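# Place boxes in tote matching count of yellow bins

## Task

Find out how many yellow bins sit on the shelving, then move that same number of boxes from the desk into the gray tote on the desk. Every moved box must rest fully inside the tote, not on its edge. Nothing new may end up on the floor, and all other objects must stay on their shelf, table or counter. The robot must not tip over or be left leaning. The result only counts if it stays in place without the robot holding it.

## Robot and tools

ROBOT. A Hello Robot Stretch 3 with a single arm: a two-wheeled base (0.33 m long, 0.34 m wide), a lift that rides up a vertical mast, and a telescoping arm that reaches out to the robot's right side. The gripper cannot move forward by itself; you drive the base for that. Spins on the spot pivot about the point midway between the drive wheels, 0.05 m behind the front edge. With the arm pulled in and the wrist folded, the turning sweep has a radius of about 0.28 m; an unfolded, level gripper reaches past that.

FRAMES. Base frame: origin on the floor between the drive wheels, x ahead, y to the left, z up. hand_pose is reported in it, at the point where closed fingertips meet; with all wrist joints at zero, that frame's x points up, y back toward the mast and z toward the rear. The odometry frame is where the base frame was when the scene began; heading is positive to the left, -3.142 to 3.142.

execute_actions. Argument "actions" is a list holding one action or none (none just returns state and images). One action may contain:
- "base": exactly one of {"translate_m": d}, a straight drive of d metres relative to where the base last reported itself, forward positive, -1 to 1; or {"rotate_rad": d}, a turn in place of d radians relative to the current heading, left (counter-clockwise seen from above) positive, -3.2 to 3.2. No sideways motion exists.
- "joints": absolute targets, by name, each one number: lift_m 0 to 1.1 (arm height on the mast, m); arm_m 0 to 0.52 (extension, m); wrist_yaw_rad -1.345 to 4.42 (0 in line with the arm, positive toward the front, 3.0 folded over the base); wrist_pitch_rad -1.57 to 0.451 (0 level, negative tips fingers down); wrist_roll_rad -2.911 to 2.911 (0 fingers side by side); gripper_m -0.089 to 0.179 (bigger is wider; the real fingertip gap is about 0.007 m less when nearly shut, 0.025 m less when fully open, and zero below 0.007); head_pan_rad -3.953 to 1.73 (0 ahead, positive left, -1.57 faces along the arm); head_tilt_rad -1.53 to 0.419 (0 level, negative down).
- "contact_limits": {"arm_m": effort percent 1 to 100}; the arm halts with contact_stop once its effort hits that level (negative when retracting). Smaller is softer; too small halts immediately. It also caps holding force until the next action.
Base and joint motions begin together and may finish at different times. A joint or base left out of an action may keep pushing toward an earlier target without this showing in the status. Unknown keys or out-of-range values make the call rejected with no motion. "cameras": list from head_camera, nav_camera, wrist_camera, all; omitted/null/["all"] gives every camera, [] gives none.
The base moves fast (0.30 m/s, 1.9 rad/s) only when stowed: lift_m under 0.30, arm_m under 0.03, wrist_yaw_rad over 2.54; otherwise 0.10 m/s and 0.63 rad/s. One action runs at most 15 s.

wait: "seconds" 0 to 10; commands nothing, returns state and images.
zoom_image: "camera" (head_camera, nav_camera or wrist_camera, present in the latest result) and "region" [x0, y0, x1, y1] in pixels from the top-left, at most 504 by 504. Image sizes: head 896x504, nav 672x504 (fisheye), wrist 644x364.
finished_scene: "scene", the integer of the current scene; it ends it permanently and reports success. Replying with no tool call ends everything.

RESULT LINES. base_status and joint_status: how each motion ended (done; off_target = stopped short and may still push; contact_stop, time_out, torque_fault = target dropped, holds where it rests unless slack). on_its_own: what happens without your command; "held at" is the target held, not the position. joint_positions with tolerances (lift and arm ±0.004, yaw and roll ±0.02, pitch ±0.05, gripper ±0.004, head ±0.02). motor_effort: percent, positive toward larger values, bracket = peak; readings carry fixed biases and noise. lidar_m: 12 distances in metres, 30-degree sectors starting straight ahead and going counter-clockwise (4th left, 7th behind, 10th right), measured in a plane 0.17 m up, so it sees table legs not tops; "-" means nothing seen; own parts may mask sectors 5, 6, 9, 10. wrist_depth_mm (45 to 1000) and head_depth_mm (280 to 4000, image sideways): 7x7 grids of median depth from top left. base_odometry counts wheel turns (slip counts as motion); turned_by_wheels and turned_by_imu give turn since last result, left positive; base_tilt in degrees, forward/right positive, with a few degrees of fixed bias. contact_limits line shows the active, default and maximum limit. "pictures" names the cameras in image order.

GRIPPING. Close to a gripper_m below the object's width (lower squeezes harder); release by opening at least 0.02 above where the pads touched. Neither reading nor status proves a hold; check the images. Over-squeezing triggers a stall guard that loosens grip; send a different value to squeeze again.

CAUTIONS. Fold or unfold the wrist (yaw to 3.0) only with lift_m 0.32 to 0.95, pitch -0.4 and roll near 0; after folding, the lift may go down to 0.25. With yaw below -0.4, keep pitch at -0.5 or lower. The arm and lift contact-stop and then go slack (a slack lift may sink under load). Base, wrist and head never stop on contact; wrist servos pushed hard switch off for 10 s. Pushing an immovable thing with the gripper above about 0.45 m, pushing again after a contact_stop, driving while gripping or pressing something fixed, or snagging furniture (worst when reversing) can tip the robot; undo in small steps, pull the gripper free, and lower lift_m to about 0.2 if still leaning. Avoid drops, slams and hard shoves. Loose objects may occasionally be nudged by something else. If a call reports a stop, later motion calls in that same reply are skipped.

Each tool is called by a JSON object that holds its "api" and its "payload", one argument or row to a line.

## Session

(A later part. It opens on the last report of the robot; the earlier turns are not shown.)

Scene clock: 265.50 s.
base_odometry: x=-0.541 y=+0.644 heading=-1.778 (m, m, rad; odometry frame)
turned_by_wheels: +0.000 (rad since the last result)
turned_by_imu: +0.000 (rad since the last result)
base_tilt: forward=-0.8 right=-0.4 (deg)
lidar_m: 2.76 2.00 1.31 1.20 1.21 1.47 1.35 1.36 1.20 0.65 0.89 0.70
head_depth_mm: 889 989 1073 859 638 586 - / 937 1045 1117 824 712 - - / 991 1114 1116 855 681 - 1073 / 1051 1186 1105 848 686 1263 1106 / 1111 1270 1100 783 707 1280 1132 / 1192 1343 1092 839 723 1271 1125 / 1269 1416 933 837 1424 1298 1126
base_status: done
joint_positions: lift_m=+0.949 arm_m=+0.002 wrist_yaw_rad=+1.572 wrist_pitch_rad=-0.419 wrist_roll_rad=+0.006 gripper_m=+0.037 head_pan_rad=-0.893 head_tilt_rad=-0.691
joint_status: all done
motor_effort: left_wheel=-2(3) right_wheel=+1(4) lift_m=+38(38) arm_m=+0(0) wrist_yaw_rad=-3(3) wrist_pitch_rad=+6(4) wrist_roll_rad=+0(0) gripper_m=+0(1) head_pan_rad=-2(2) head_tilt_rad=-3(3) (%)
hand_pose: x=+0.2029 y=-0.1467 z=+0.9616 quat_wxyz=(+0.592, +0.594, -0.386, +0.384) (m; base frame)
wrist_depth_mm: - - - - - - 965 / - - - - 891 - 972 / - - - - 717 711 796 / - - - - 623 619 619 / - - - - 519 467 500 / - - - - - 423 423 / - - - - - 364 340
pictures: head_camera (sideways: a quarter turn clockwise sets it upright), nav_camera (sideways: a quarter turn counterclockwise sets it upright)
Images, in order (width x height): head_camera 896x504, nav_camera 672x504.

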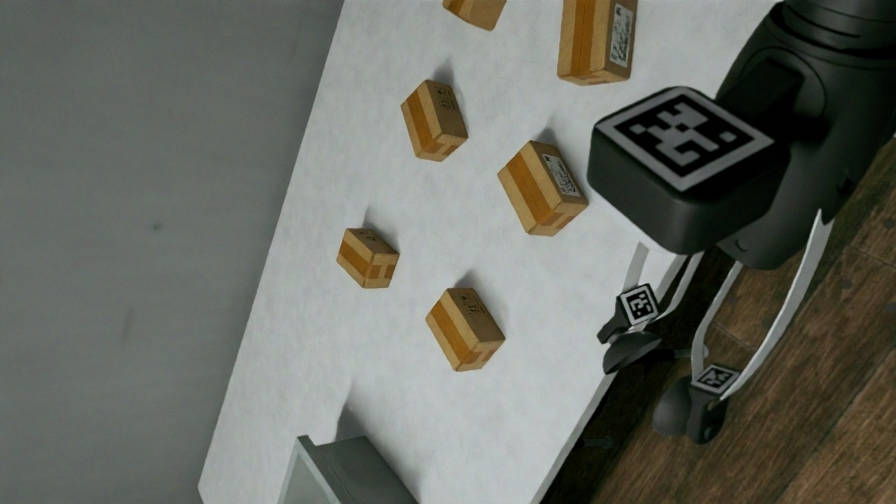

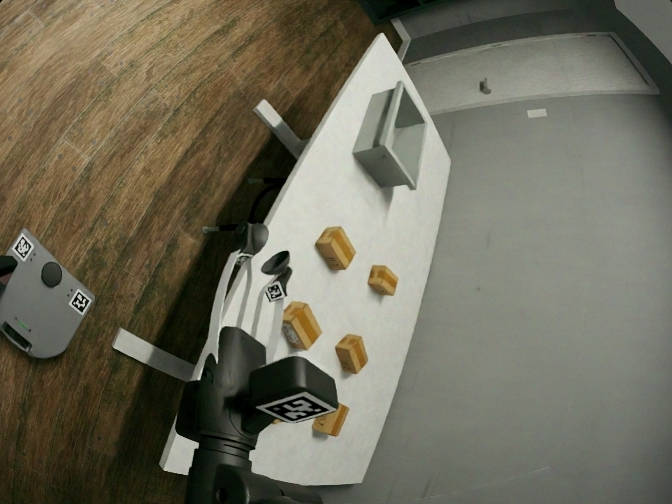

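{"api": "execute_actions", "payload": {
  "actions": []
}}

Scene clock: 277.57 s.
base_odometry: x=-0.541 y=+0.644 heading=-1.778 (m, m, rad; odometry frame)
turned_by_wheels: +0.000 (rad since the last result)
turned_by_imu: +0.000 (rad since the last result)
base_tilt: forward=-0.9 right=-0.5 (deg)
lidar_m: 2.75 2.00 1.30 1.20 1.21 1.47 1.35 1.37 1.20 0.65 0.90 0.70
head_depth_mm: 891 988 1069 859 636 587 - / 937 1051 1111 823 712 - - / 996 1112 1108 853 680 - 1071 / 1050 1184 1106 851 689 1257 1109 / 1114 1273 1099 785 706 1275 1123 / 1185 1340 1089 837 724 1276 1122 / 1277 1412 936 834 1423 1295 1114
base_status: done
joint_positions: lift_m=+0.949 arm_m=+0.002 wrist_yaw_rad=+1.572 wrist_pitch_rad=-0.419 wrist_roll_rad=+0.006 gripper_m=+0.037 head_pan_rad=-0.893 head_tilt_rad=-0.691
joint_status: all done
motor_effort: left_wheel=-2(3) right_wheel=+0(4) lift_m=+37(38) arm_m=+0(0) wrist_yaw_rad=-2(3) wrist_pitch_rad=+6(4) wrist_roll_rad=+0(0) gripper_m=+0(1) head_pan_rad=-3(2) head_tilt_rad=-2(3) (%)
hand_pose: x=+0.2029 y=-0.1467 z=+0.9616 quat_wxyz=(+0.592, +0.594, -0.386, +0.384) (m; base frame)
wrist_depth_mm: - - - - - - 960 / - - - - 884 - 954 / - - - - 716 725 804 / - - - - 614 619 620 / - - - - 519 465 501 / - - - - - 423 422 / - - - - - 365 339
pictures: head_camera (sideways: a quarter turn clockwise sets it upright), nav_camera (sideways: a quarter turn counterclockwise sets it upright), wrist_camera
Images, in order (width x height): head_camera 896x504, nav_camera 672x504, wrist_camera 644x364.

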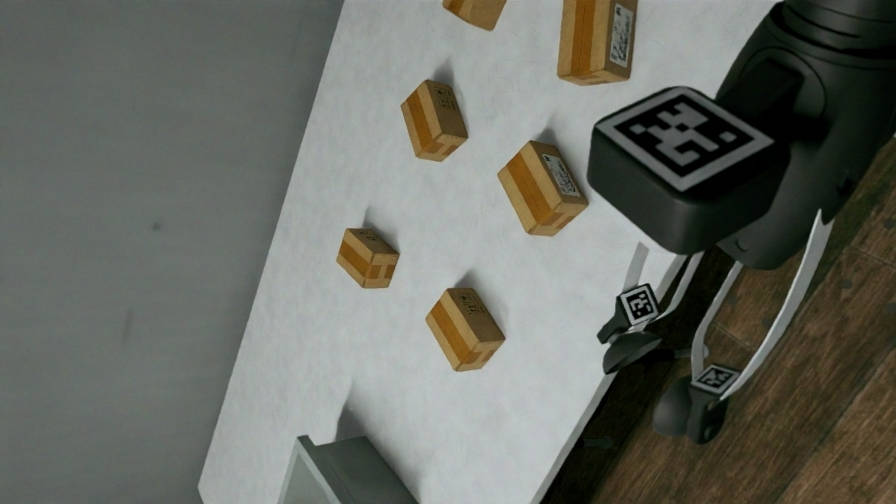

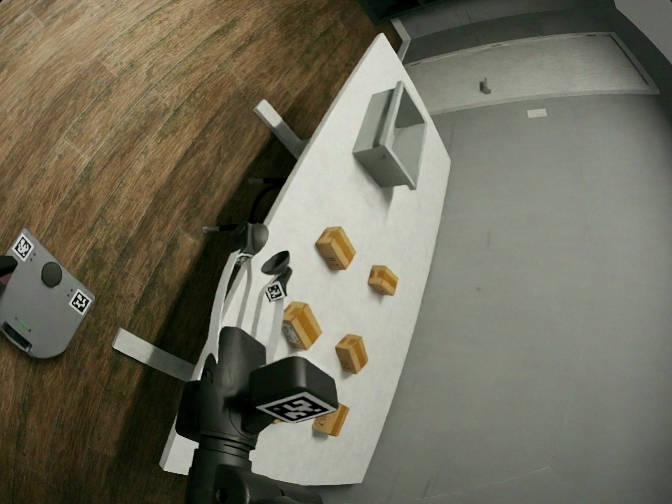

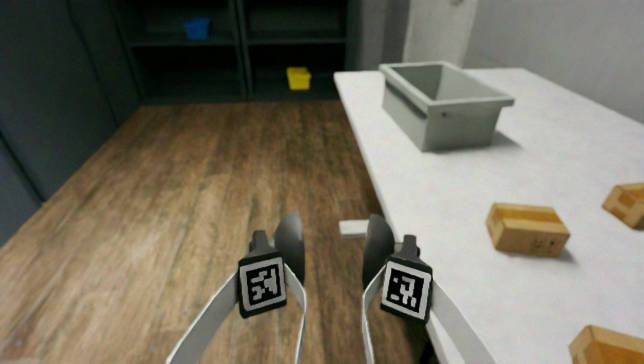

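{"api": "zoom_image", "payload": {
  "camera": "head_camera",
  "region": [300, 0, 700, 400]
}}

{"api": "zoom_image", "payload": {
  "camera": "nav_camera",
  "region": [250, 60, 480, 450]
}}

Region (300, 0, 700, 400) of head_camera's 896x504 image, scaled by 1.260, with more detail than that image has.

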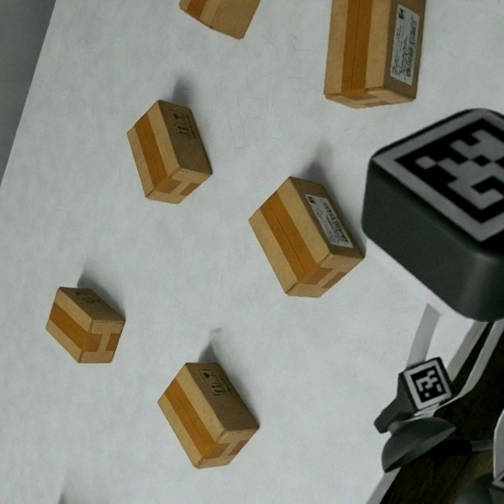

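Region (250, 60, 480, 450) of nav_camera's 672x504 image, scaled by 1.292, with more detail than that image has; it fills the left 297 columns of this view, and the rest is white.

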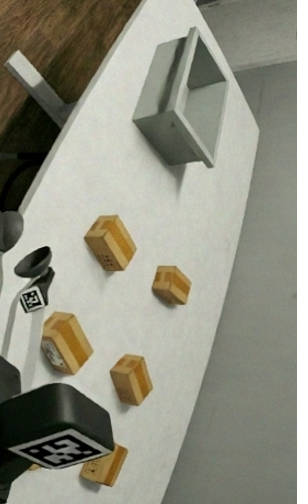

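{"api": "execute_actions", "payload": {
  "actions": [
    {"base": {"translate_m": 0.319}, "joints": {"lift_m": 0.96, "arm_m": 0.487, "wrist_pitch_rad": -1.57, "wrist_roll_rad": 0.49, "gripper_m": 0.15, "head_pan_rad": -1.1, "head_tilt_rad": -0.75}}
  ]
}}

Scene clock: 360.77 s.
base_odometry: x=-0.606 y=+0.332 heading=-1.778 (m, m, rad; odometry frame)
turned_by_wheels: +0.000 (rad since the last result)
turned_by_imu: +0.000 (rad since the last result)
base_tilt: forward=-0.9 right=-0.5 (deg)
lidar_m: 2.65 2.09 1.36 1.24 1.25 1.82 1.67 1.68 0.71 1.05 0.48 0.70
head_depth_mm: 837 940 1014 812 671 570 1086 / 864 978 1026 809 667 568 1101 / 891 1012 1023 794 638 578 1120 / 922 1051 1019 802 648 590 1118 / 959 1096 1010 798 658 1199 1107 / 993 1138 1002 749 658 1220 1107 / 1030 1169 994 687 655 1264 1106
base_status: done
joint_positions: lift_m=+0.959 arm_m=+0.487 wrist_yaw_rad=+1.570 wrist_pitch_rad=-1.543 wrist_roll_rad=+0.487 gripper_m=+0.150 head_pan_rad=-1.093 head_tilt_rad=-0.741
joint_status: all done
joint sent to its limit — the command would take wrist_pitch_rad past its lower limit, so that joint was sent only as far as its limit.
motor_effort: left_wheel=-2(3) right_wheel=+1(4) lift_m=+38(37) arm_m=+4(7) wrist_yaw_rad=-1(3) wrist_pitch_rad=-2(6) wrist_roll_rad=+0(2) gripper_m=+0(84) head_pan_rad=-4(16) head_tilt_rad=-2(8) (%)
hand_pose: x=-0.0385 y=-0.6320 z=+0.8411 quat_wxyz=(+0.684, +0.688, -0.180, -0.161) (m; base frame)
wrist_depth_mm: 266 261 260 255 254 250 248 / 254 268 265 262 260 257 254 / 250 275 271 269 265 264 261 / 286 282 280 228 225 270 266 / 294 289 287 284 281 277 274 / 301 - 295 291 289 - 282 / 311 252 301 300 297 242 287
pictures: head_camera (sideways: a quarter turn clockwise sets it upright), nav_camera (sideways: a quarter turn counterclockwise sets it upright), wrist_camera
Images, in order (width x height): head_camera 896x504, nav_camera 672x504, wrist_camera 644x364.

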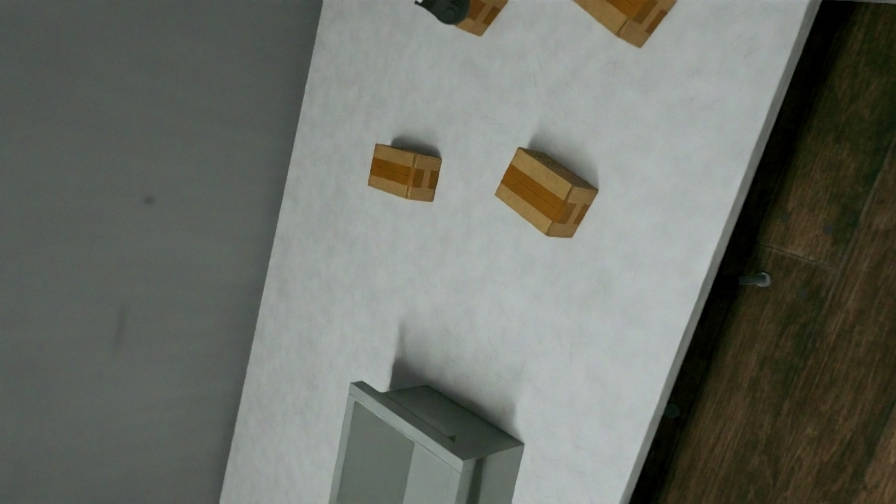

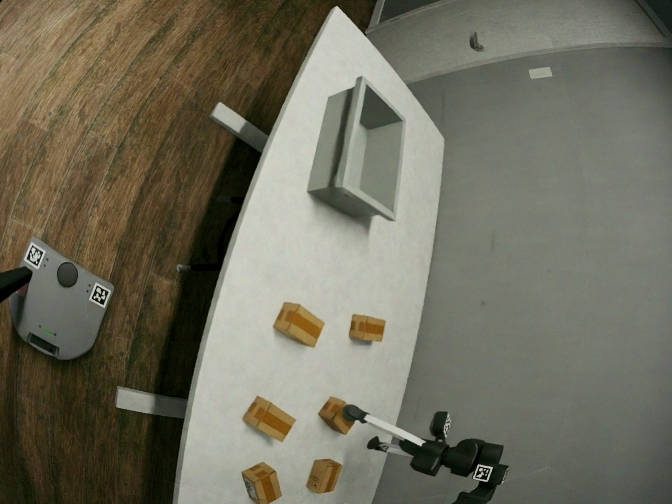

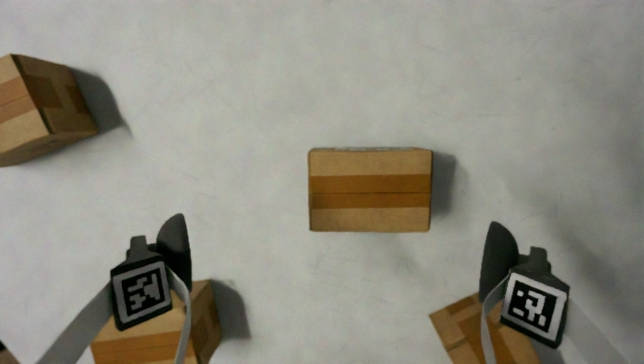

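{"api": "execute_actions", "payload": {
  "actions": [
    {"base": {"translate_m": 0.012}, "joints": {"lift_m": 0.878, "arm_m": 0.52}}
  ],
  "cameras": ["wrist_camera", "nav_camera"]
}}

Scene clock: 379.53 s.
base_odometry: x=-0.609 y=+0.321 heading=-1.778 (m, m, rad; odometry frame)
turned_by_wheels: +0.000 (rad since the last result)
turned_by_imu: +0.000 (rad since the last result)
base_tilt: forward=-0.9 right=-0.5 (deg)
lidar_m: 2.62 2.08 1.36 1.25 1.25 1.83 1.68 1.69 0.71 1.05 0.48 0.69
head_depth_mm: 834 936 1007 837 671 569 1085 / 861 977 1025 808 667 568 1100 / 887 1012 1020 786 635 578 1115 / 922 1049 1016 801 663 590 1112 / 951 1096 1011 797 660 1195 1111 / 987 1148 1004 746 658 1222 1110 / 1034 1178 997 688 654 1264 1100
base_status: done
joint_positions: lift_m=+0.879 arm_m=+0.520 wrist_yaw_rad=+1.570 wrist_pitch_rad=-1.543 wrist_roll_rad=+0.487 gripper_m=+0.150 head_pan_rad=-1.093 head_tilt_rad=-0.741
joint_status: all done
motor_effort: left_wheel=-2(2) right_wheel=+1(4) lift_m=+9(35) arm_m=+5(5) wrist_yaw_rad=-1(1) wrist_pitch_rad=-2(3) wrist_roll_rad=+1(0) gripper_m=+0(1) head_pan_rad=-2(3) head_tilt_rad=-4(3) (%)
hand_pose: x=-0.0386 y=-0.6649 z=+0.7607 quat_wxyz=(+0.684, +0.688, -0.180, -0.162) (m; base frame)
wrist_depth_mm: 186 185 183 181 179 177 175 / 192 190 187 186 183 182 180 / 196 194 192 190 188 186 184 / 202 200 198 194 192 191 189 / 208 205 202 150 150 196 194 / 214 - 207 153 153 - 199 / 219 219 215 213 210 209 205
pictures: nav_camera (sideways: a quarter turn counterclockwise sets it upright), wrist_camera
Images, in order (width x height): nav_camera 672x504, wrist_camera 644x364.

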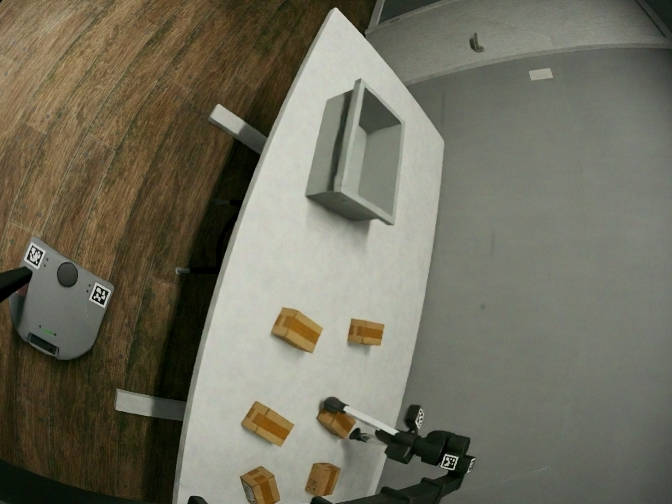

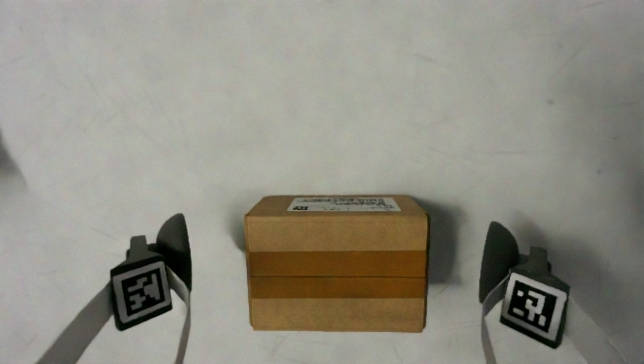

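{"api": "execute_actions", "payload": {
  "actions": [
    {"joints": {"gripper_m": 0.04}}
  ],
  "cameras": ["wrist_camera"]
}}

Scene clock: 382.97 s.
base_odometry: x=-0.609 y=+0.321 heading=-1.778 (m, m, rad; odometry frame)
turned_by_wheels: +0.000 (rad since the last result)
turned_by_imu: +0.000 (rad since the last result)
base_tilt: forward=-0.9 right=-0.4 (deg)
lidar_m: 2.63 2.08 1.35 1.24 1.26 1.83 1.68 1.70 0.71 1.05 0.48 0.69
head_depth_mm: 834 943 1012 815 670 570 1085 / 862 974 1027 810 668 568 1104 / 886 1012 1027 786 636 578 1118 / 923 1053 1017 801 660 589 1114 / 953 1091 1010 797 659 1200 1113 / 992 1146 1001 745 657 1213 1107 / 1024 1177 992 687 654 1263 1107
base_status: not commanded
joint_positions: lift_m=+0.879 arm_m=+0.520 wrist_yaw_rad=+1.570 wrist_pitch_rad=-1.544 wrist_roll_rad=+0.487 gripper_m=+0.041 head_pan_rad=-1.093 head_tilt_rad=-0.741
joint_status: all done
motor_effort: left_wheel=-2(2) right_wheel=+0(1) lift_m=+9(9) arm_m=+5(5) wrist_yaw_rad=-1(1) wrist_pitch_rad=-2(2) wrist_roll_rad=+0(0) gripper_m=-19(93) head_pan_rad=-1(3) head_tilt_rad=-4(4) (%)
hand_pose: x=-0.0387 y=-0.6650 z=+0.7607 quat_wxyz=(+0.684, +0.688, -0.180, -0.162) (m; base frame)
wrist_depth_mm: 186 185 182 181 178 177 176 / 191 189 188 186 183 181 179 / 196 194 193 190 188 186 185 / 202 200 197 194 192 190 189 / 207 205 152 150 149 196 194 / 214 212 155 153 152 200 199 / 220 218 216 213 210 208 205
pictures: wrist_camera
Images, in order (width x height): wrist_camera 644x364.

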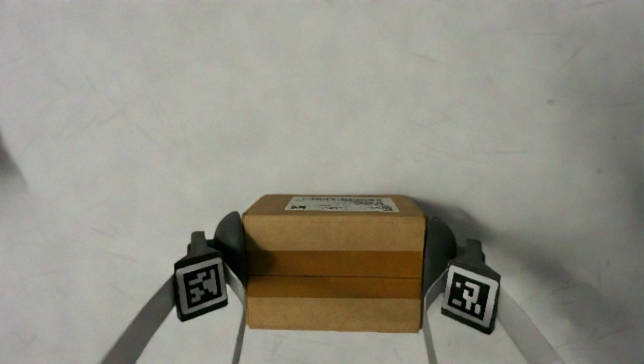

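{"api": "execute_actions", "payload": {
  "actions": [
    {"base": {"translate_m": 0.27}, "joints": {"lift_m": 1.045, "arm_m": 0.453, "wrist_roll_rad": -0.927, "head_pan_rad": -1.0, "head_tilt_rad": -0.8}}
  ]
}}

Scene clock: 420.90 s.
base_odometry: x=-0.664 y=+0.056 heading=-1.778 (m, m, rad; odometry frame)
turned_by_wheels: +0.000 (rad since the last result)
turned_by_imu: -0.001 (rad since the last result)
base_tilt: forward=-0.9 right=-0.5 (deg)
lidar_m: 2.38 2.15 1.40 1.29 1.30 2.12 1.95 1.71 0.86 0.42 0.51 0.79
head_depth_mm: 817 922 960 772 647 557 1051 / 849 970 951 749 643 556 1072 / 887 1016 943 692 614 562 1106 / 930 1069 941 716 600 586 1102 / 972 1104 934 735 622 1177 1093 / 1020 1142 929 657 634 1223 1096 / 1075 1273 926 730 648 1220 1096
base_status: done
joint_positions: lift_m=+1.044 arm_m=+0.453 wrist_yaw_rad=+1.570 wrist_pitch_rad=-1.544 wrist_roll_rad=-0.923 gripper_m=+0.041 head_pan_rad=-1.007 head_tilt_rad=-0.790
joint_status: all done
motor_effort: left_wheel=-2(2) right_wheel=+1(4) lift_m=+38(39) arm_m=-3(4) wrist_yaw_rad=-1(1) wrist_pitch_rad=-2(2) wrist_roll_rad=-2(2) gripper_m=-18(20) head_pan_rad=+4(13) head_tilt_rad=-3(8) (%)
hand_pose: x=-0.0385 y=-0.5983 z=+0.9261 quat_wxyz=(+0.637, +0.629, +0.307, +0.323) (m; base frame)
wrist_depth_mm: 343 338 337 335 330 329 325 / 353 327 346 344 340 337 335 / 361 307 352 352 351 344 344 / 368 368 365 358 358 353 352 / 353 378 152 149 149 363 358 / 393 387 155 153 152 371 370 / 403 399 399 393 390 388 381
pictures: head_camera (sideways: a quarter turn clockwise sets it upright), nav_camera (sideways: a quarter turn counterclockwise sets it upright), wrist_camera
Images, in order (width x height): head_camera 896x504, nav_camera 672x504, wrist_camera 644x364.

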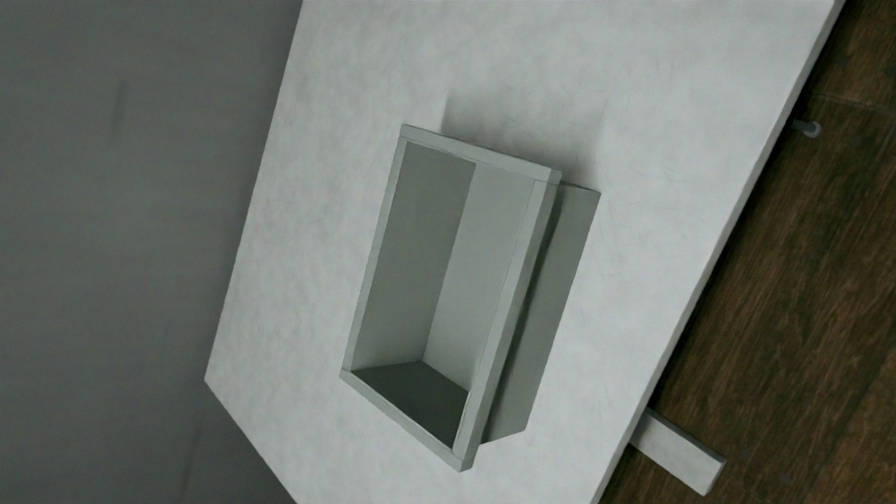

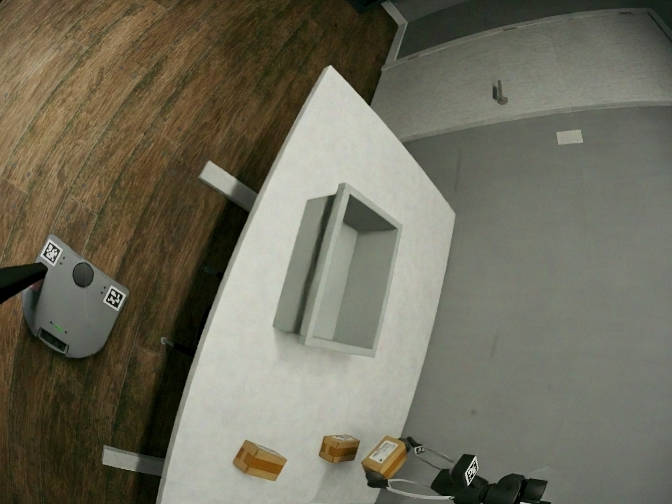

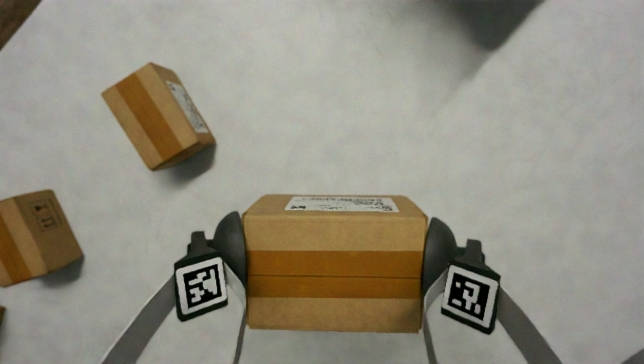

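{"api": "zoom_image", "payload": {
  "camera": "head_camera",
  "region": [300, 100, 650, 490]
}}

Region (300, 100, 650, 490) of head_camera's 896x504 image, scaled by 1.292, with more detail than that image has; it fills the left 452 columns of this view, and the rest is white.

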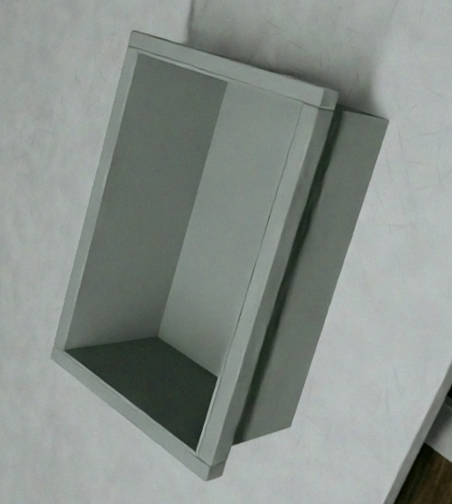

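{"api": "execute_actions", "payload": {
  "actions": [
    {"base": {"rotate_rad": 0.756}, "joints": {"lift_m": 1.025, "arm_m": 0.445, "wrist_roll_rad": -1.017, "head_pan_rad": -1.57, "head_tilt_rad": -0.8}}
  ]
}}

Scene clock: 438.93 s.
base_odometry: x=-0.664 y=+0.056 heading=-1.022 (m, m, rad; odometry frame)
turned_by_wheels: +0.756 (rad since the last result)
turned_by_imu: +0.764 (rad since the last result)
base_tilt: forward=-0.9 right=-0.5 (deg)
lidar_m: 1.68 1.31 1.28 1.37 1.98 1.94 0.86 0.42 0.78 0.51 1.55 2.36
head_depth_mm: 893 970 956 731 647 557 516 / 914 1030 950 700 602 555 1073 / - 1096 698 721 601 565 1106 / 1055 1146 706 743 625 1189 1105 / 1130 1288 935 657 652 1248 1099 / 1228 1444 930 754 681 1238 1098 / 1298 1583 1780 752 1400 1240 1094
base_status: done
joint_positions: lift_m=+1.026 arm_m=+0.445 wrist_yaw_rad=+1.570 wrist_pitch_rad=-1.544 wrist_roll_rad=-1.013 gripper_m=+0.041 head_pan_rad=-1.563 head_tilt_rad=-0.790
joint_status: all done
motor_effort: left_wheel=-1(8) right_wheel=+0(5) lift_m=+9(36) arm_m=-3(3) wrist_yaw_rad=-1(1) wrist_pitch_rad=-2(2) wrist_roll_rad=-2(2) gripper_m=-20(19) head_pan_rad=-3(32) head_tilt_rad=-5(5) (%)
hand_pose: x=-0.0385 y=-0.5903 z=+0.9077 quat_wxyz=(+0.623, +0.614, +0.335, +0.351) (m; base frame)
wrist_depth_mm: 241 299 317 315 272 313 312 / 242 323 325 321 273 321 317 / 242 332 333 330 272 329 325 / 243 310 340 336 272 338 334 / 298 235 152 149 149 347 343 / 370 369 155 153 152 353 353 / 382 379 376 370 372 367 361
pictures: head_camera (sideways: a quarter turn clockwise sets it upright), nav_camera (sideways: a quarter turn counterclockwise sets it upright), wrist_camera
Images, in order (width x height): head_camera 896x504, nav_camera 672x504, wrist_camera 644x364.

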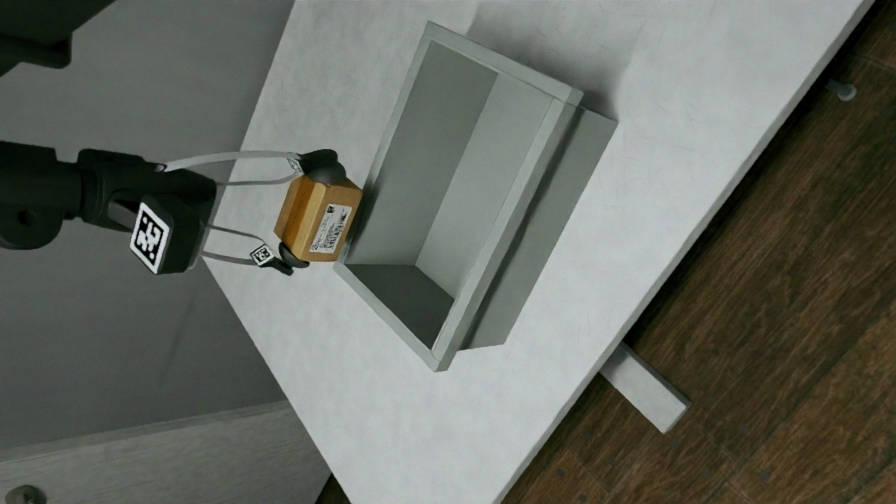

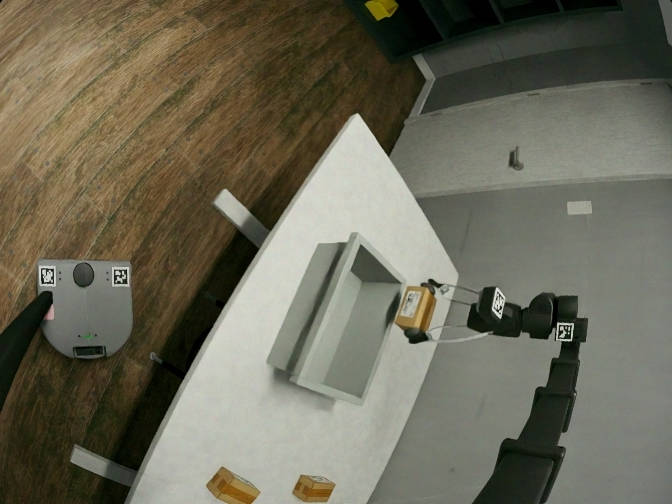

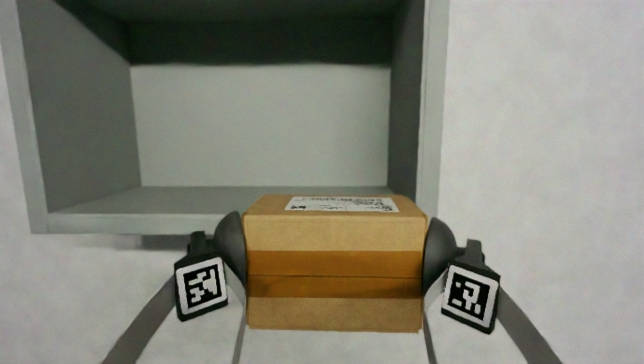

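{"api": "zoom_image", "payload": {
  "camera": "wrist_camera",
  "region": [0, 0, 504, 364]
}}

Region (0, 0, 504, 364) of wrist_camera's 644x364 image, scaled by 1.000.

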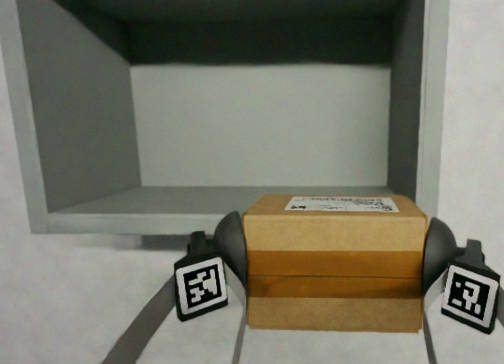

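{"api": "zoom_image", "payload": {
  "camera": "wrist_camera",
  "region": [300, 0, 500, 250]
}}

{"api": "zoom_image", "payload": {
  "camera": "wrist_camera",
  "region": [0, 0, 250, 250]
}}

Region (300, 0, 500, 250) of wrist_camera's 644x364 image, scaled by 2.016; it fills the left 403 columns of this view, and the rest is white.

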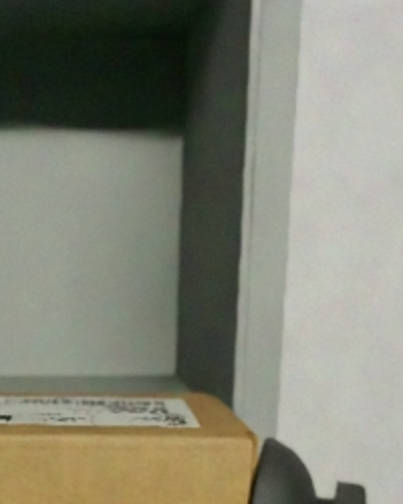

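Region (0, 0, 250, 250) of wrist_camera's 644x364 image, scaled by 2.016.

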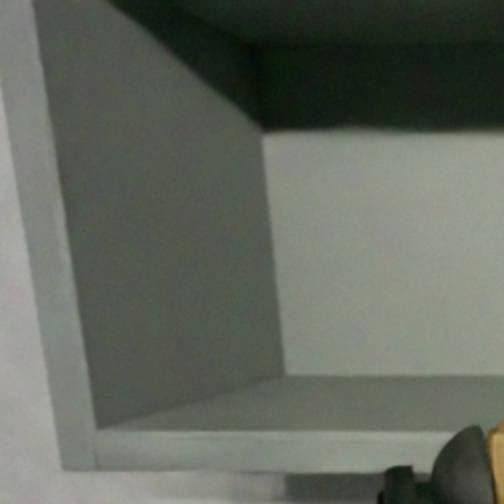

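{"api": "execute_actions", "payload": {
  "actions": [
    {"joints": {"lift_m": 1.005, "arm_m": 0.394}}
  ],
  "cameras": ["wrist_camera", "head_camera"]
}}

Scene clock: 467.33 s.
base_odometry: x=-0.664 y=+0.056 heading=-1.022 (m, m, rad; odometry frame)
turned_by_wheels: +0.000 (rad since the last result)
turned_by_imu: +0.000 (rad since the last result)
base_tilt: forward=-0.9 right=-0.4 (deg)
lidar_m: 1.68 1.30 1.28 1.37 1.98 1.95 0.86 0.42 0.78 0.51 1.55 2.37
head_depth_mm: - 976 954 730 646 557 515 / 928 1031 953 702 602 555 1075 / - - 950 720 601 566 1112 / 1070 1166 920 743 626 1182 1099 / 1131 1289 935 659 651 1246 1094 / 1214 1450 928 755 680 1242 1100 / 1302 1577 1779 750 1410 1242 1090
base_status: not commanded
joint_positions: lift_m=+1.006 arm_m=+0.394 wrist_yaw_rad=+1.570 wrist_pitch_rad=-1.544 wrist_roll_rad=-1.014 gripper_m=+0.041 head_pan_rad=-1.563 head_tilt_rad=-0.790
joint_status: all done
motor_effort: left_wheel=-1(2) right_wheel=+1(1) lift_m=+10(8) arm_m=-3(1) wrist_yaw_rad=-1(1) wrist_pitch_rad=-3(2) wrist_roll_rad=-2(2) gripper_m=-19(19) head_pan_rad=-1(4) head_tilt_rad=-3(4) (%)
hand_pose: x=-0.0385 y=-0.5393 z=+0.8877 quat_wxyz=(+0.623, +0.614, +0.335, +0.351) (m; base frame)
wrist_depth_mm: 194 196 196 196 197 291 291 / 212 279 305 305 284 299 299 / 213 297 314 312 306 305 307 / 223 299 322 318 280 315 313 / 229 279 152 149 148 325 323 / 345 230 155 153 152 334 332 / 362 358 354 350 349 349 340
pictures: head_camera (sideways: a quarter turn clockwise sets it upright), wrist_camera
Images, in order (width x height): head_camera 896x504, wrist_camera 644x364.

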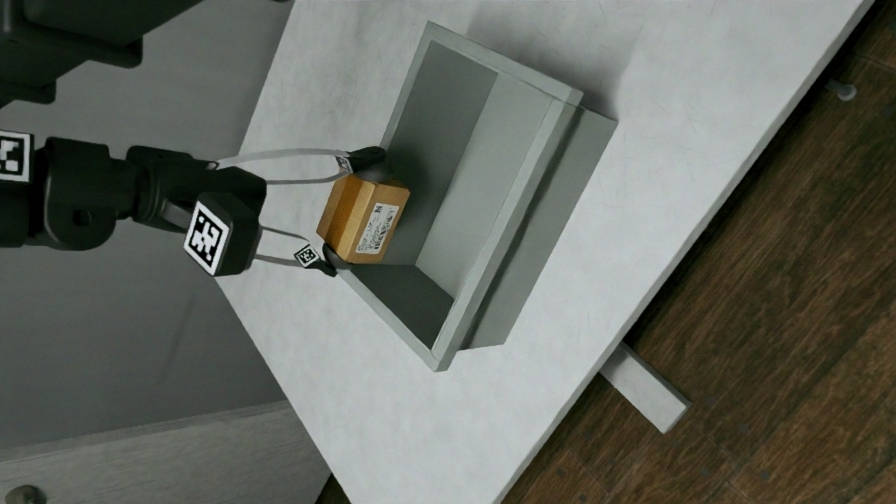

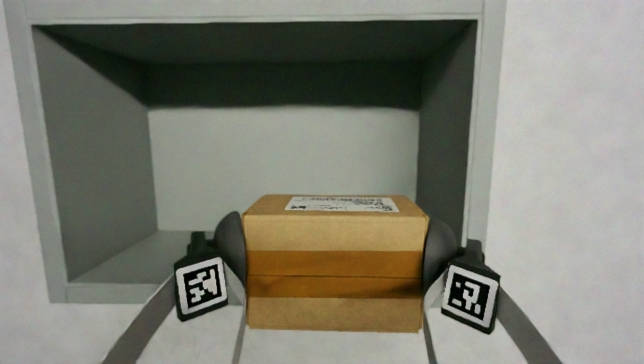

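{"api": "execute_actions", "payload": {
  "actions": [
    {"joints": {"lift_m": 0.886}}
  ],
  "cameras": ["wrist_camera", "head_camera"]
}}

Scene clock: 475.77 s.
base_odometry: x=-0.664 y=+0.056 heading=-1.022 (m, m, rad; odometry frame)
turned_by_wheels: +0.000 (rad since the last result)
turned_by_imu: +0.000 (rad since the last result)
base_tilt: forward=-0.9 right=-0.4 (deg)
lidar_m: 1.68 1.30 1.28 1.37 1.98 1.94 0.86 0.42 0.78 0.51 1.55 2.37
head_depth_mm: 859 952 - - 629 563 511 / 915 - 930 697 601 555 1075 / 968 - 932 704 602 566 1102 / 1047 1164 974 707 626 1189 1101 / 1135 1294 935 659 651 1252 1099 / 1221 1440 931 754 682 1245 1098 / 1302 1570 1773 750 1406 1243 1092
base_status: not commanded
joint_positions: lift_m=+0.887 arm_m=+0.394 wrist_yaw_rad=+1.570 wrist_pitch_rad=-1.544 wrist_roll_rad=-1.014 gripper_m=+0.041 head_pan_rad=-1.563 head_tilt_rad=-0.790
joint_status: all done
motor_effort: left_wheel=-2(1) right_wheel=+1(1) lift_m=+10(11) arm_m=-3(3) wrist_yaw_rad=-1(1) wrist_pitch_rad=-2(2) wrist_roll_rad=-2(1) gripper_m=-20(19) head_pan_rad=-2(2) head_tilt_rad=-3(5) (%)
hand_pose: x=-0.0385 y=-0.5393 z=+0.7687 quat_wxyz=(+0.623, +0.614, +0.335, +0.351) (m; base frame)
wrist_depth_mm: 190 189 187 186 184 156 102 / 194 194 192 191 188 155 102 / 198 199 197 195 193 155 102 / 203 204 202 200 198 155 102 / 209 211 152 149 149 155 102 / 202 213 155 153 152 135 102 / 162 161 157 156 154 153 101
pictures: head_camera (sideways: a quarter turn clockwise sets it upright), wrist_camera
Images, in order (width x height): head_camera 896x504, wrist_camera 644x364.

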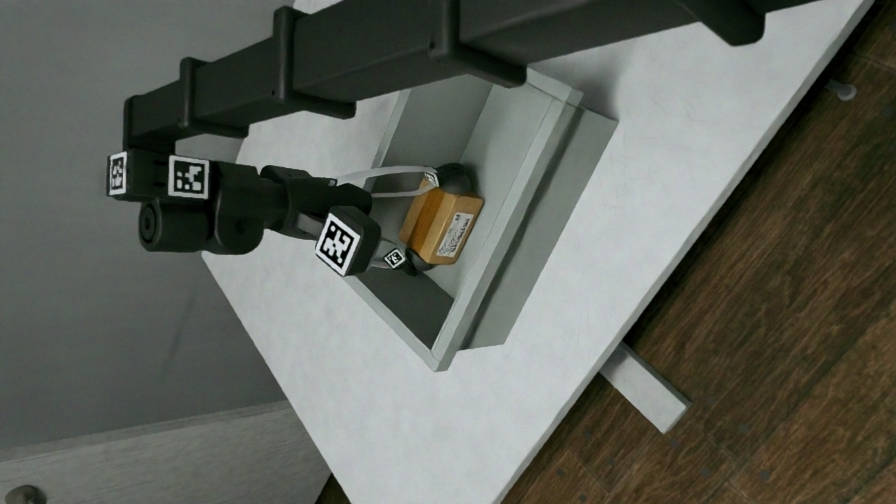

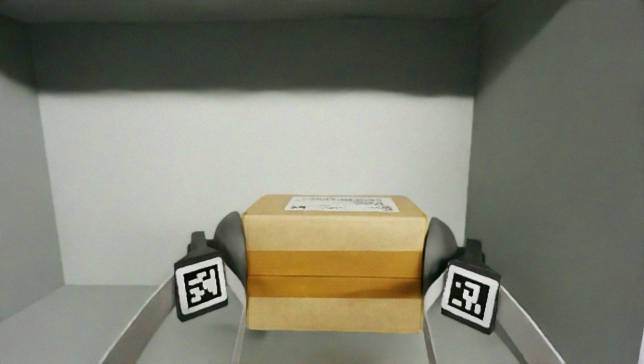

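{"api": "execute_actions", "payload": {
  "actions": [
    {"joints": {"lift_m": 0.881, "gripper_m": 0.122}}
  ],
  "cameras": ["wrist_camera"]
}}

Scene clock: 481.57 s.
base_odometry: x=-0.664 y=+0.056 heading=-1.022 (m, m, rad; odometry frame)
turned_by_wheels: +0.000 (rad since the last result)
turned_by_imu: +0.000 (rad since the last result)
base_tilt: forward=-0.9 right=-0.5 (deg)
lidar_m: 1.68 1.31 1.28 1.37 1.98 1.95 0.86 0.41 0.78 0.51 1.55 2.37
head_depth_mm: 859 955 - - - 563 516 / 914 - 935 700 603 555 1075 / 970 - 930 705 598 565 1109 / 1044 1165 975 717 626 1188 1105 / 1128 1287 936 658 650 1248 1102 / 1224 1444 929 756 682 1241 1096 / 1307 1574 1779 752 1397 1247 1093
base_status: not commanded
joint_positions: lift_m=+0.882 arm_m=+0.394 wrist_yaw_rad=+1.570 wrist_pitch_rad=-1.547 wrist_roll_rad=-1.014 gripper_m=+0.122 head_pan_rad=-1.563 head_tilt_rad=-0.790
joint_status: all done
motor_effort: left_wheel=-2(2) right_wheel=+1(0) lift_m=+9(9) arm_m=-3(3) wrist_yaw_rad=-1(1) wrist_pitch_rad=-1(2) wrist_roll_rad=-2(1) gripper_m=+1(80) head_pan_rad=-2(3) head_tilt_rad=-3(4) (%)
hand_pose: x=-0.0393 y=-0.5393 z=+0.7637 quat_wxyz=(+0.622, +0.614, +0.336, +0.350) (m; base frame)
wrist_depth_mm: 186 184 183 181 179 157 103 / 191 189 187 186 184 157 103 / 194 194 192 190 189 157 103 / 200 199 197 194 194 157 103 / 204 205 201 150 150 146 102 / 200 209 189 153 153 132 103 / 161 153 158 157 156 146 98
pictures: wrist_camera
Images, in order (width x height): wrist_camera 644x364.

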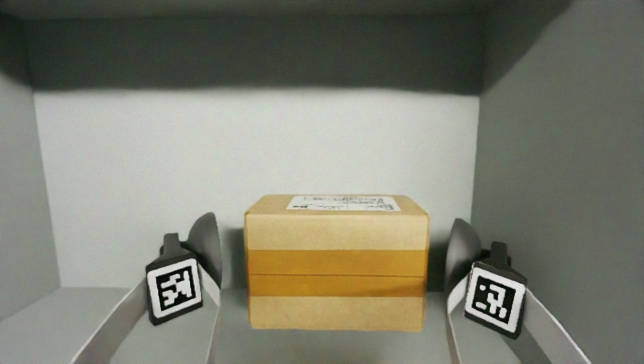

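{"api": "execute_actions", "payload": {
  "actions": [
    {"joints": {"lift_m": 1.0}}
  ],
  "cameras": ["wrist_camera"]
}}

{"api": "execute_actions", "payload": {
  "actions": [
    {"base": {"rotate_rad": -0.989}, "joints": {"arm_m": 0.298, "wrist_roll_rad": -1.706, "gripper_m": 0.115, "head_pan_rad": -1.3, "head_tilt_rad": -0.85}}
  ]
}}

Scene clock: 503.27 s.
base_odometry: x=-0.664 y=+0.056 heading=-1.022 (m, m, rad; odometry frame)
turned_by_wheels: +0.000 (rad since the last result)
turned_by_imu: +0.000 (rad since the last result)
base_tilt: forward=-0.9 right=-0.4 (deg)
lidar_m: 1.68 1.30 1.29 1.37 1.98 1.94 0.86 0.42 0.78 0.51 1.55 2.37
head_depth_mm: - 987 955 730 646 557 515 / 935 1030 950 702 603 555 1067 / - - 944 713 602 565 1107 / 1058 1175 926 720 627 1186 1100 / 1123 1291 935 657 650 1247 1091 / 1226 1446 933 755 681 1238 1092 / 1304 1575 1778 750 1400 1241 1093
base_status: not commanded
joint_positions: lift_m=+0.999 arm_m=+0.394 wrist_yaw_rad=+1.570 wrist_pitch_rad=-1.548 wrist_roll_rad=-1.014 gripper_m=+0.122 head_pan_rad=-1.563 head_tilt_rad=-0.790
joint_status: all done
motor_effort: left_wheel=-2(2) right_wheel=+1(1) lift_m=+38(42) arm_m=-3(3) wrist_yaw_rad=-1(1) wrist_pitch_rad=-1(1) wrist_roll_rad=-2(2) gripper_m=+1(1) head_pan_rad=-3(3) head_tilt_rad=-3(4) (%)
hand_pose: x=-0.0395 y=-0.5393 z=+0.8812 quat_wxyz=(+0.622, +0.614, +0.337, +0.350) (m; base frame)
wrist_depth_mm: 192 198 198 198 199 199 284 / 211 283 300 298 286 203 292 / 211 295 309 305 300 298 300 / 216 296 315 267 285 305 307 / 221 277 318 268 271 316 315 / 219 222 213 213 212 325 324 / 356 352 349 343 341 339 334
pictures: wrist_camera
Images, in order (width x height): wrist_camera 644x364.

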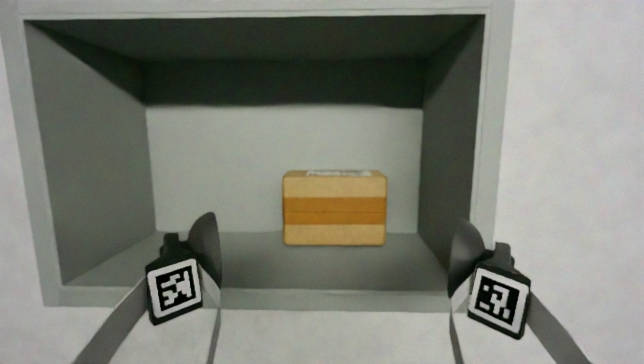

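Scene clock: 505.77 s.
base_odometry: x=-0.664 y=+0.056 heading=-2.011 (m, m, rad; odometry frame)
turned_by_wheels: -0.989 (rad since the last result)
turned_by_imu: -0.999 (rad since the last result)
base_tilt: forward=-0.9 right=-0.5 (deg)
lidar_m: 1.67 2.38 1.60 1.29 1.29 1.41 1.96 1.95 0.86 0.41 0.51 0.52
head_depth_mm: 882 - 827 735 627 1198 1103 / 890 1020 890 733 623 1192 1092 / 878 1007 871 721 621 1166 1109 / 869 996 877 727 618 1172 1107 / 860 989 872 724 617 571 1086 / 848 988 869 683 591 568 1086 / 841 976 863 678 577 565 1084
base_status: done
joint_positions: lift_m=+0.999 arm_m=+0.298 wrist_yaw_rad=+1.570 wrist_pitch_rad=-1.548 wrist_roll_rad=-1.703 gripper_m=+0.115 head_pan_rad=-1.307 head_tilt_rad=-0.839
joint_status: all done
motor_effort: left_wheel=+2(6) right_wheel=-2(7) lift_m=+37(38) arm_m=-3(3) wrist_yaw_rad=-1(1) wrist_pitch_rad=-1(1) wrist_roll_rad=-2(1) gripper_m=+0(38) head_pan_rad=+4(23) head_tilt_rad=-4(9) (%)
hand_pose: x=-0.0395 y=-0.4432 z=+0.8812 quat_wxyz=(+0.472, +0.460, +0.527, +0.537) (m; base frame)
wrist_depth_mm: 971 965 948 291 289 288 285 / 311 306 302 301 298 295 292 / 318 314 311 309 305 304 298 / 325 321 319 268 315 310 306 / 335 285 329 275 323 318 316 / 344 297 337 336 333 328 326 / 354 351 347 347 342 341 336
pictures: head_camera (sideways: a quarter turn clockwise sets it upright), nav_camera (sideways: a quarter turn counterclockwise sets it upright), wrist_camera
Images, in order (width x height): head_camera 896x504, nav_camera 672x504, wrist_camera 644x364.

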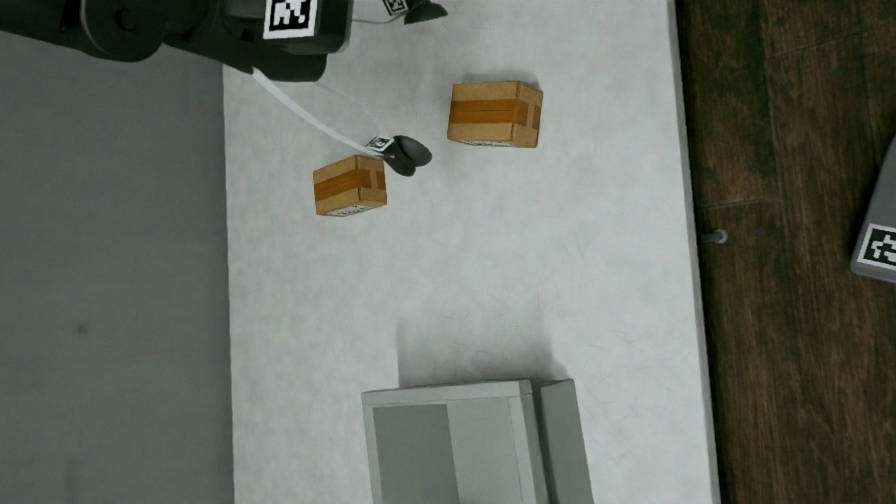

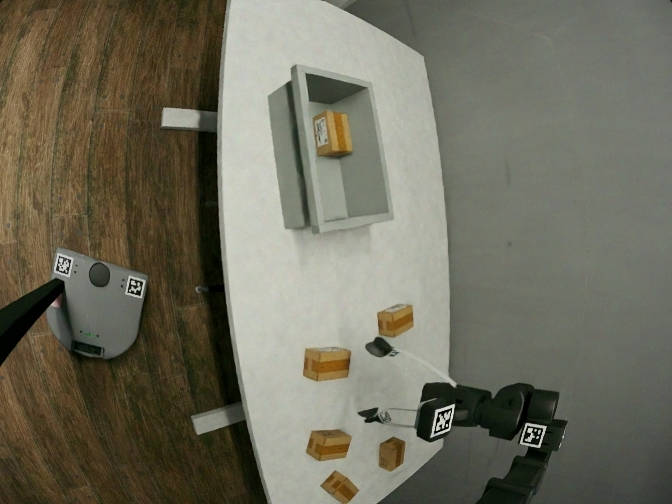

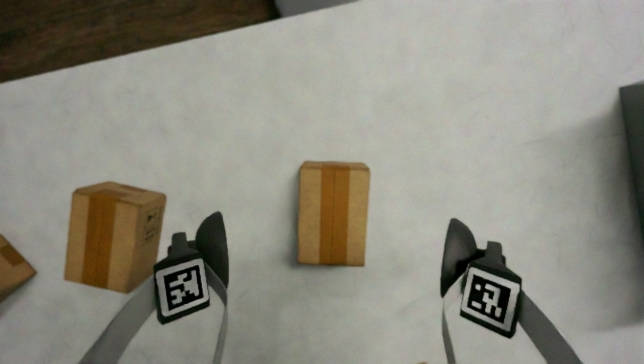

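{"api": "execute_actions", "payload": {
  "actions": [
    {"joints": {"lift_m": 0.878, "arm_m": 0.302, "wrist_roll_rad": -1.66, "gripper_m": 0.105}}
  ],
  "cameras": ["wrist_camera"]
}}

Scene clock: 511.17 s.
base_odometry: x=-0.664 y=+0.056 heading=-2.011 (m, m, rad; odometry frame)
turned_by_wheels: +0.000 (rad since the last result)
turned_by_imu: +0.000 (rad since the last result)
base_tilt: forward=-0.9 right=-0.5 (deg)
lidar_m: 1.67 2.37 1.61 1.30 1.29 1.40 1.96 1.94 0.86 0.42 0.51 0.52
head_depth_mm: 902 1012 - 730 626 1202 1102 / 890 1011 890 653 620 1190 1096 / 878 1007 860 732 623 1167 1113 / 867 995 875 727 622 1165 1106 / 858 994 877 723 617 570 1085 / 848 987 868 682 591 568 1087 / 838 973 867 677 578 566 1083
base_status: not commanded
joint_positions: lift_m=+0.879 arm_m=+0.302 wrist_yaw_rad=+1.570 wrist_pitch_rad=-1.548 wrist_roll_rad=-1.664 gripper_m=+0.105 head_pan_rad=-1.307 head_tilt_rad=-0.839
joint_status: all done
motor_effort: left_wheel=+2(2) right_wheel=-1(2) lift_m=+9(34) arm_m=+4(8) wrist_yaw_rad=-1(1) wrist_pitch_rad=-1(1) wrist_roll_rad=+1(2) gripper_m=+0(48) head_pan_rad=+3(4) head_tilt_rad=-4(4) (%)
hand_pose: x=-0.0395 y=-0.4466 z=+0.7608 quat_wxyz=(+0.482, +0.470, +0.518, +0.528) (m; base frame)
wrist_depth_mm: 186 184 183 181 179 178 176 / 190 189 188 186 184 182 181 / 195 194 192 191 189 187 186 / 201 199 197 170 194 192 191 / 206 205 203 150 197 198 195 / 202 211 208 154 204 203 201 / 210 217 216 158 209 211 207
pictures: wrist_camera
Images, in order (width x height): wrist_camera 644x364.

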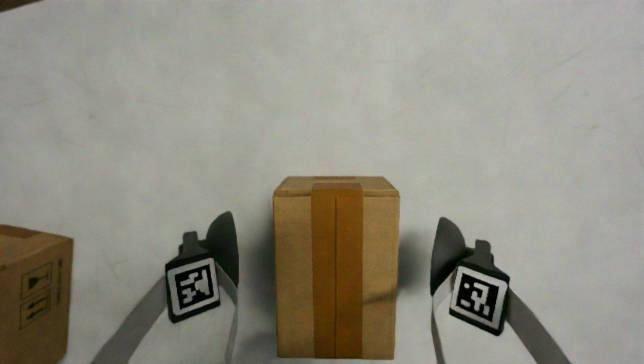

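{"api": "execute_actions", "payload": {
  "actions": [
    {"joints": {"gripper_m": 0.01}}
  ],
  "cameras": ["wrist_camera"]
}}

Scene clock: 514.50 s.
base_odometry: x=-0.664 y=+0.056 heading=-2.011 (m, m, rad; odometry frame)
turned_by_wheels: +0.000 (rad since the last result)
turned_by_imu: +0.000 (rad since the last result)
base_tilt: forward=-0.9 right=-0.5 (deg)
lidar_m: 1.67 2.36 1.61 1.30 1.29 1.41 1.96 1.95 0.86 0.42 0.51 0.52
head_depth_mm: 900 1006 - 720 626 1200 1099 / 892 1016 887 649 621 1192 1095 / 878 1005 857 730 623 1169 1114 / 871 998 875 727 619 1167 1112 / 857 993 872 724 616 570 1084 / 850 983 870 683 589 567 1088 / 839 973 862 676 577 566 1078
base_status: not commanded
joint_positions: lift_m=+0.879 arm_m=+0.302 wrist_yaw_rad=+1.570 wrist_pitch_rad=-1.548 wrist_roll_rad=-1.664 gripper_m=+0.011 head_pan_rad=-1.307 head_tilt_rad=-0.839
joint_status: all done
motor_effort: left_wheel=+2(2) right_wheel=-1(1) lift_m=+9(9) arm_m=+5(5) wrist_yaw_rad=-1(1) wrist_pitch_rad=-1(1) wrist_roll_rad=+1(0) gripper_m=-18(91) head_pan_rad=+4(2) head_tilt_rad=-4(4) (%)
hand_pose: x=-0.0395 y=-0.4466 z=+0.7608 quat_wxyz=(+0.482, +0.470, +0.517, +0.528) (m; base frame)
wrist_depth_mm: 186 184 183 181 179 178 177 / 190 189 188 186 184 183 181 / 195 194 193 190 189 187 185 / 202 199 198 169 194 192 191 / 205 206 204 147 197 198 196 / 202 211 - 152 151 203 201 / 210 218 216 156 210 208 207
pictures: wrist_camera
Images, in order (width x height): wrist_camera 644x364.

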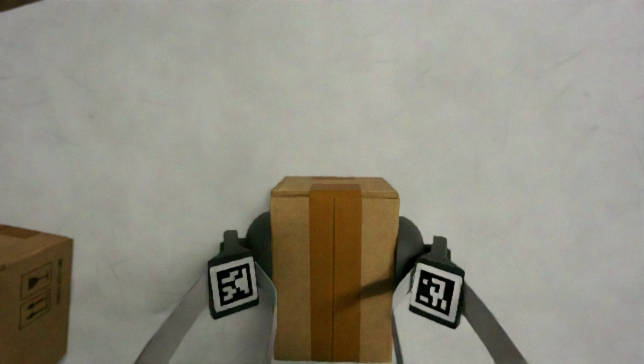

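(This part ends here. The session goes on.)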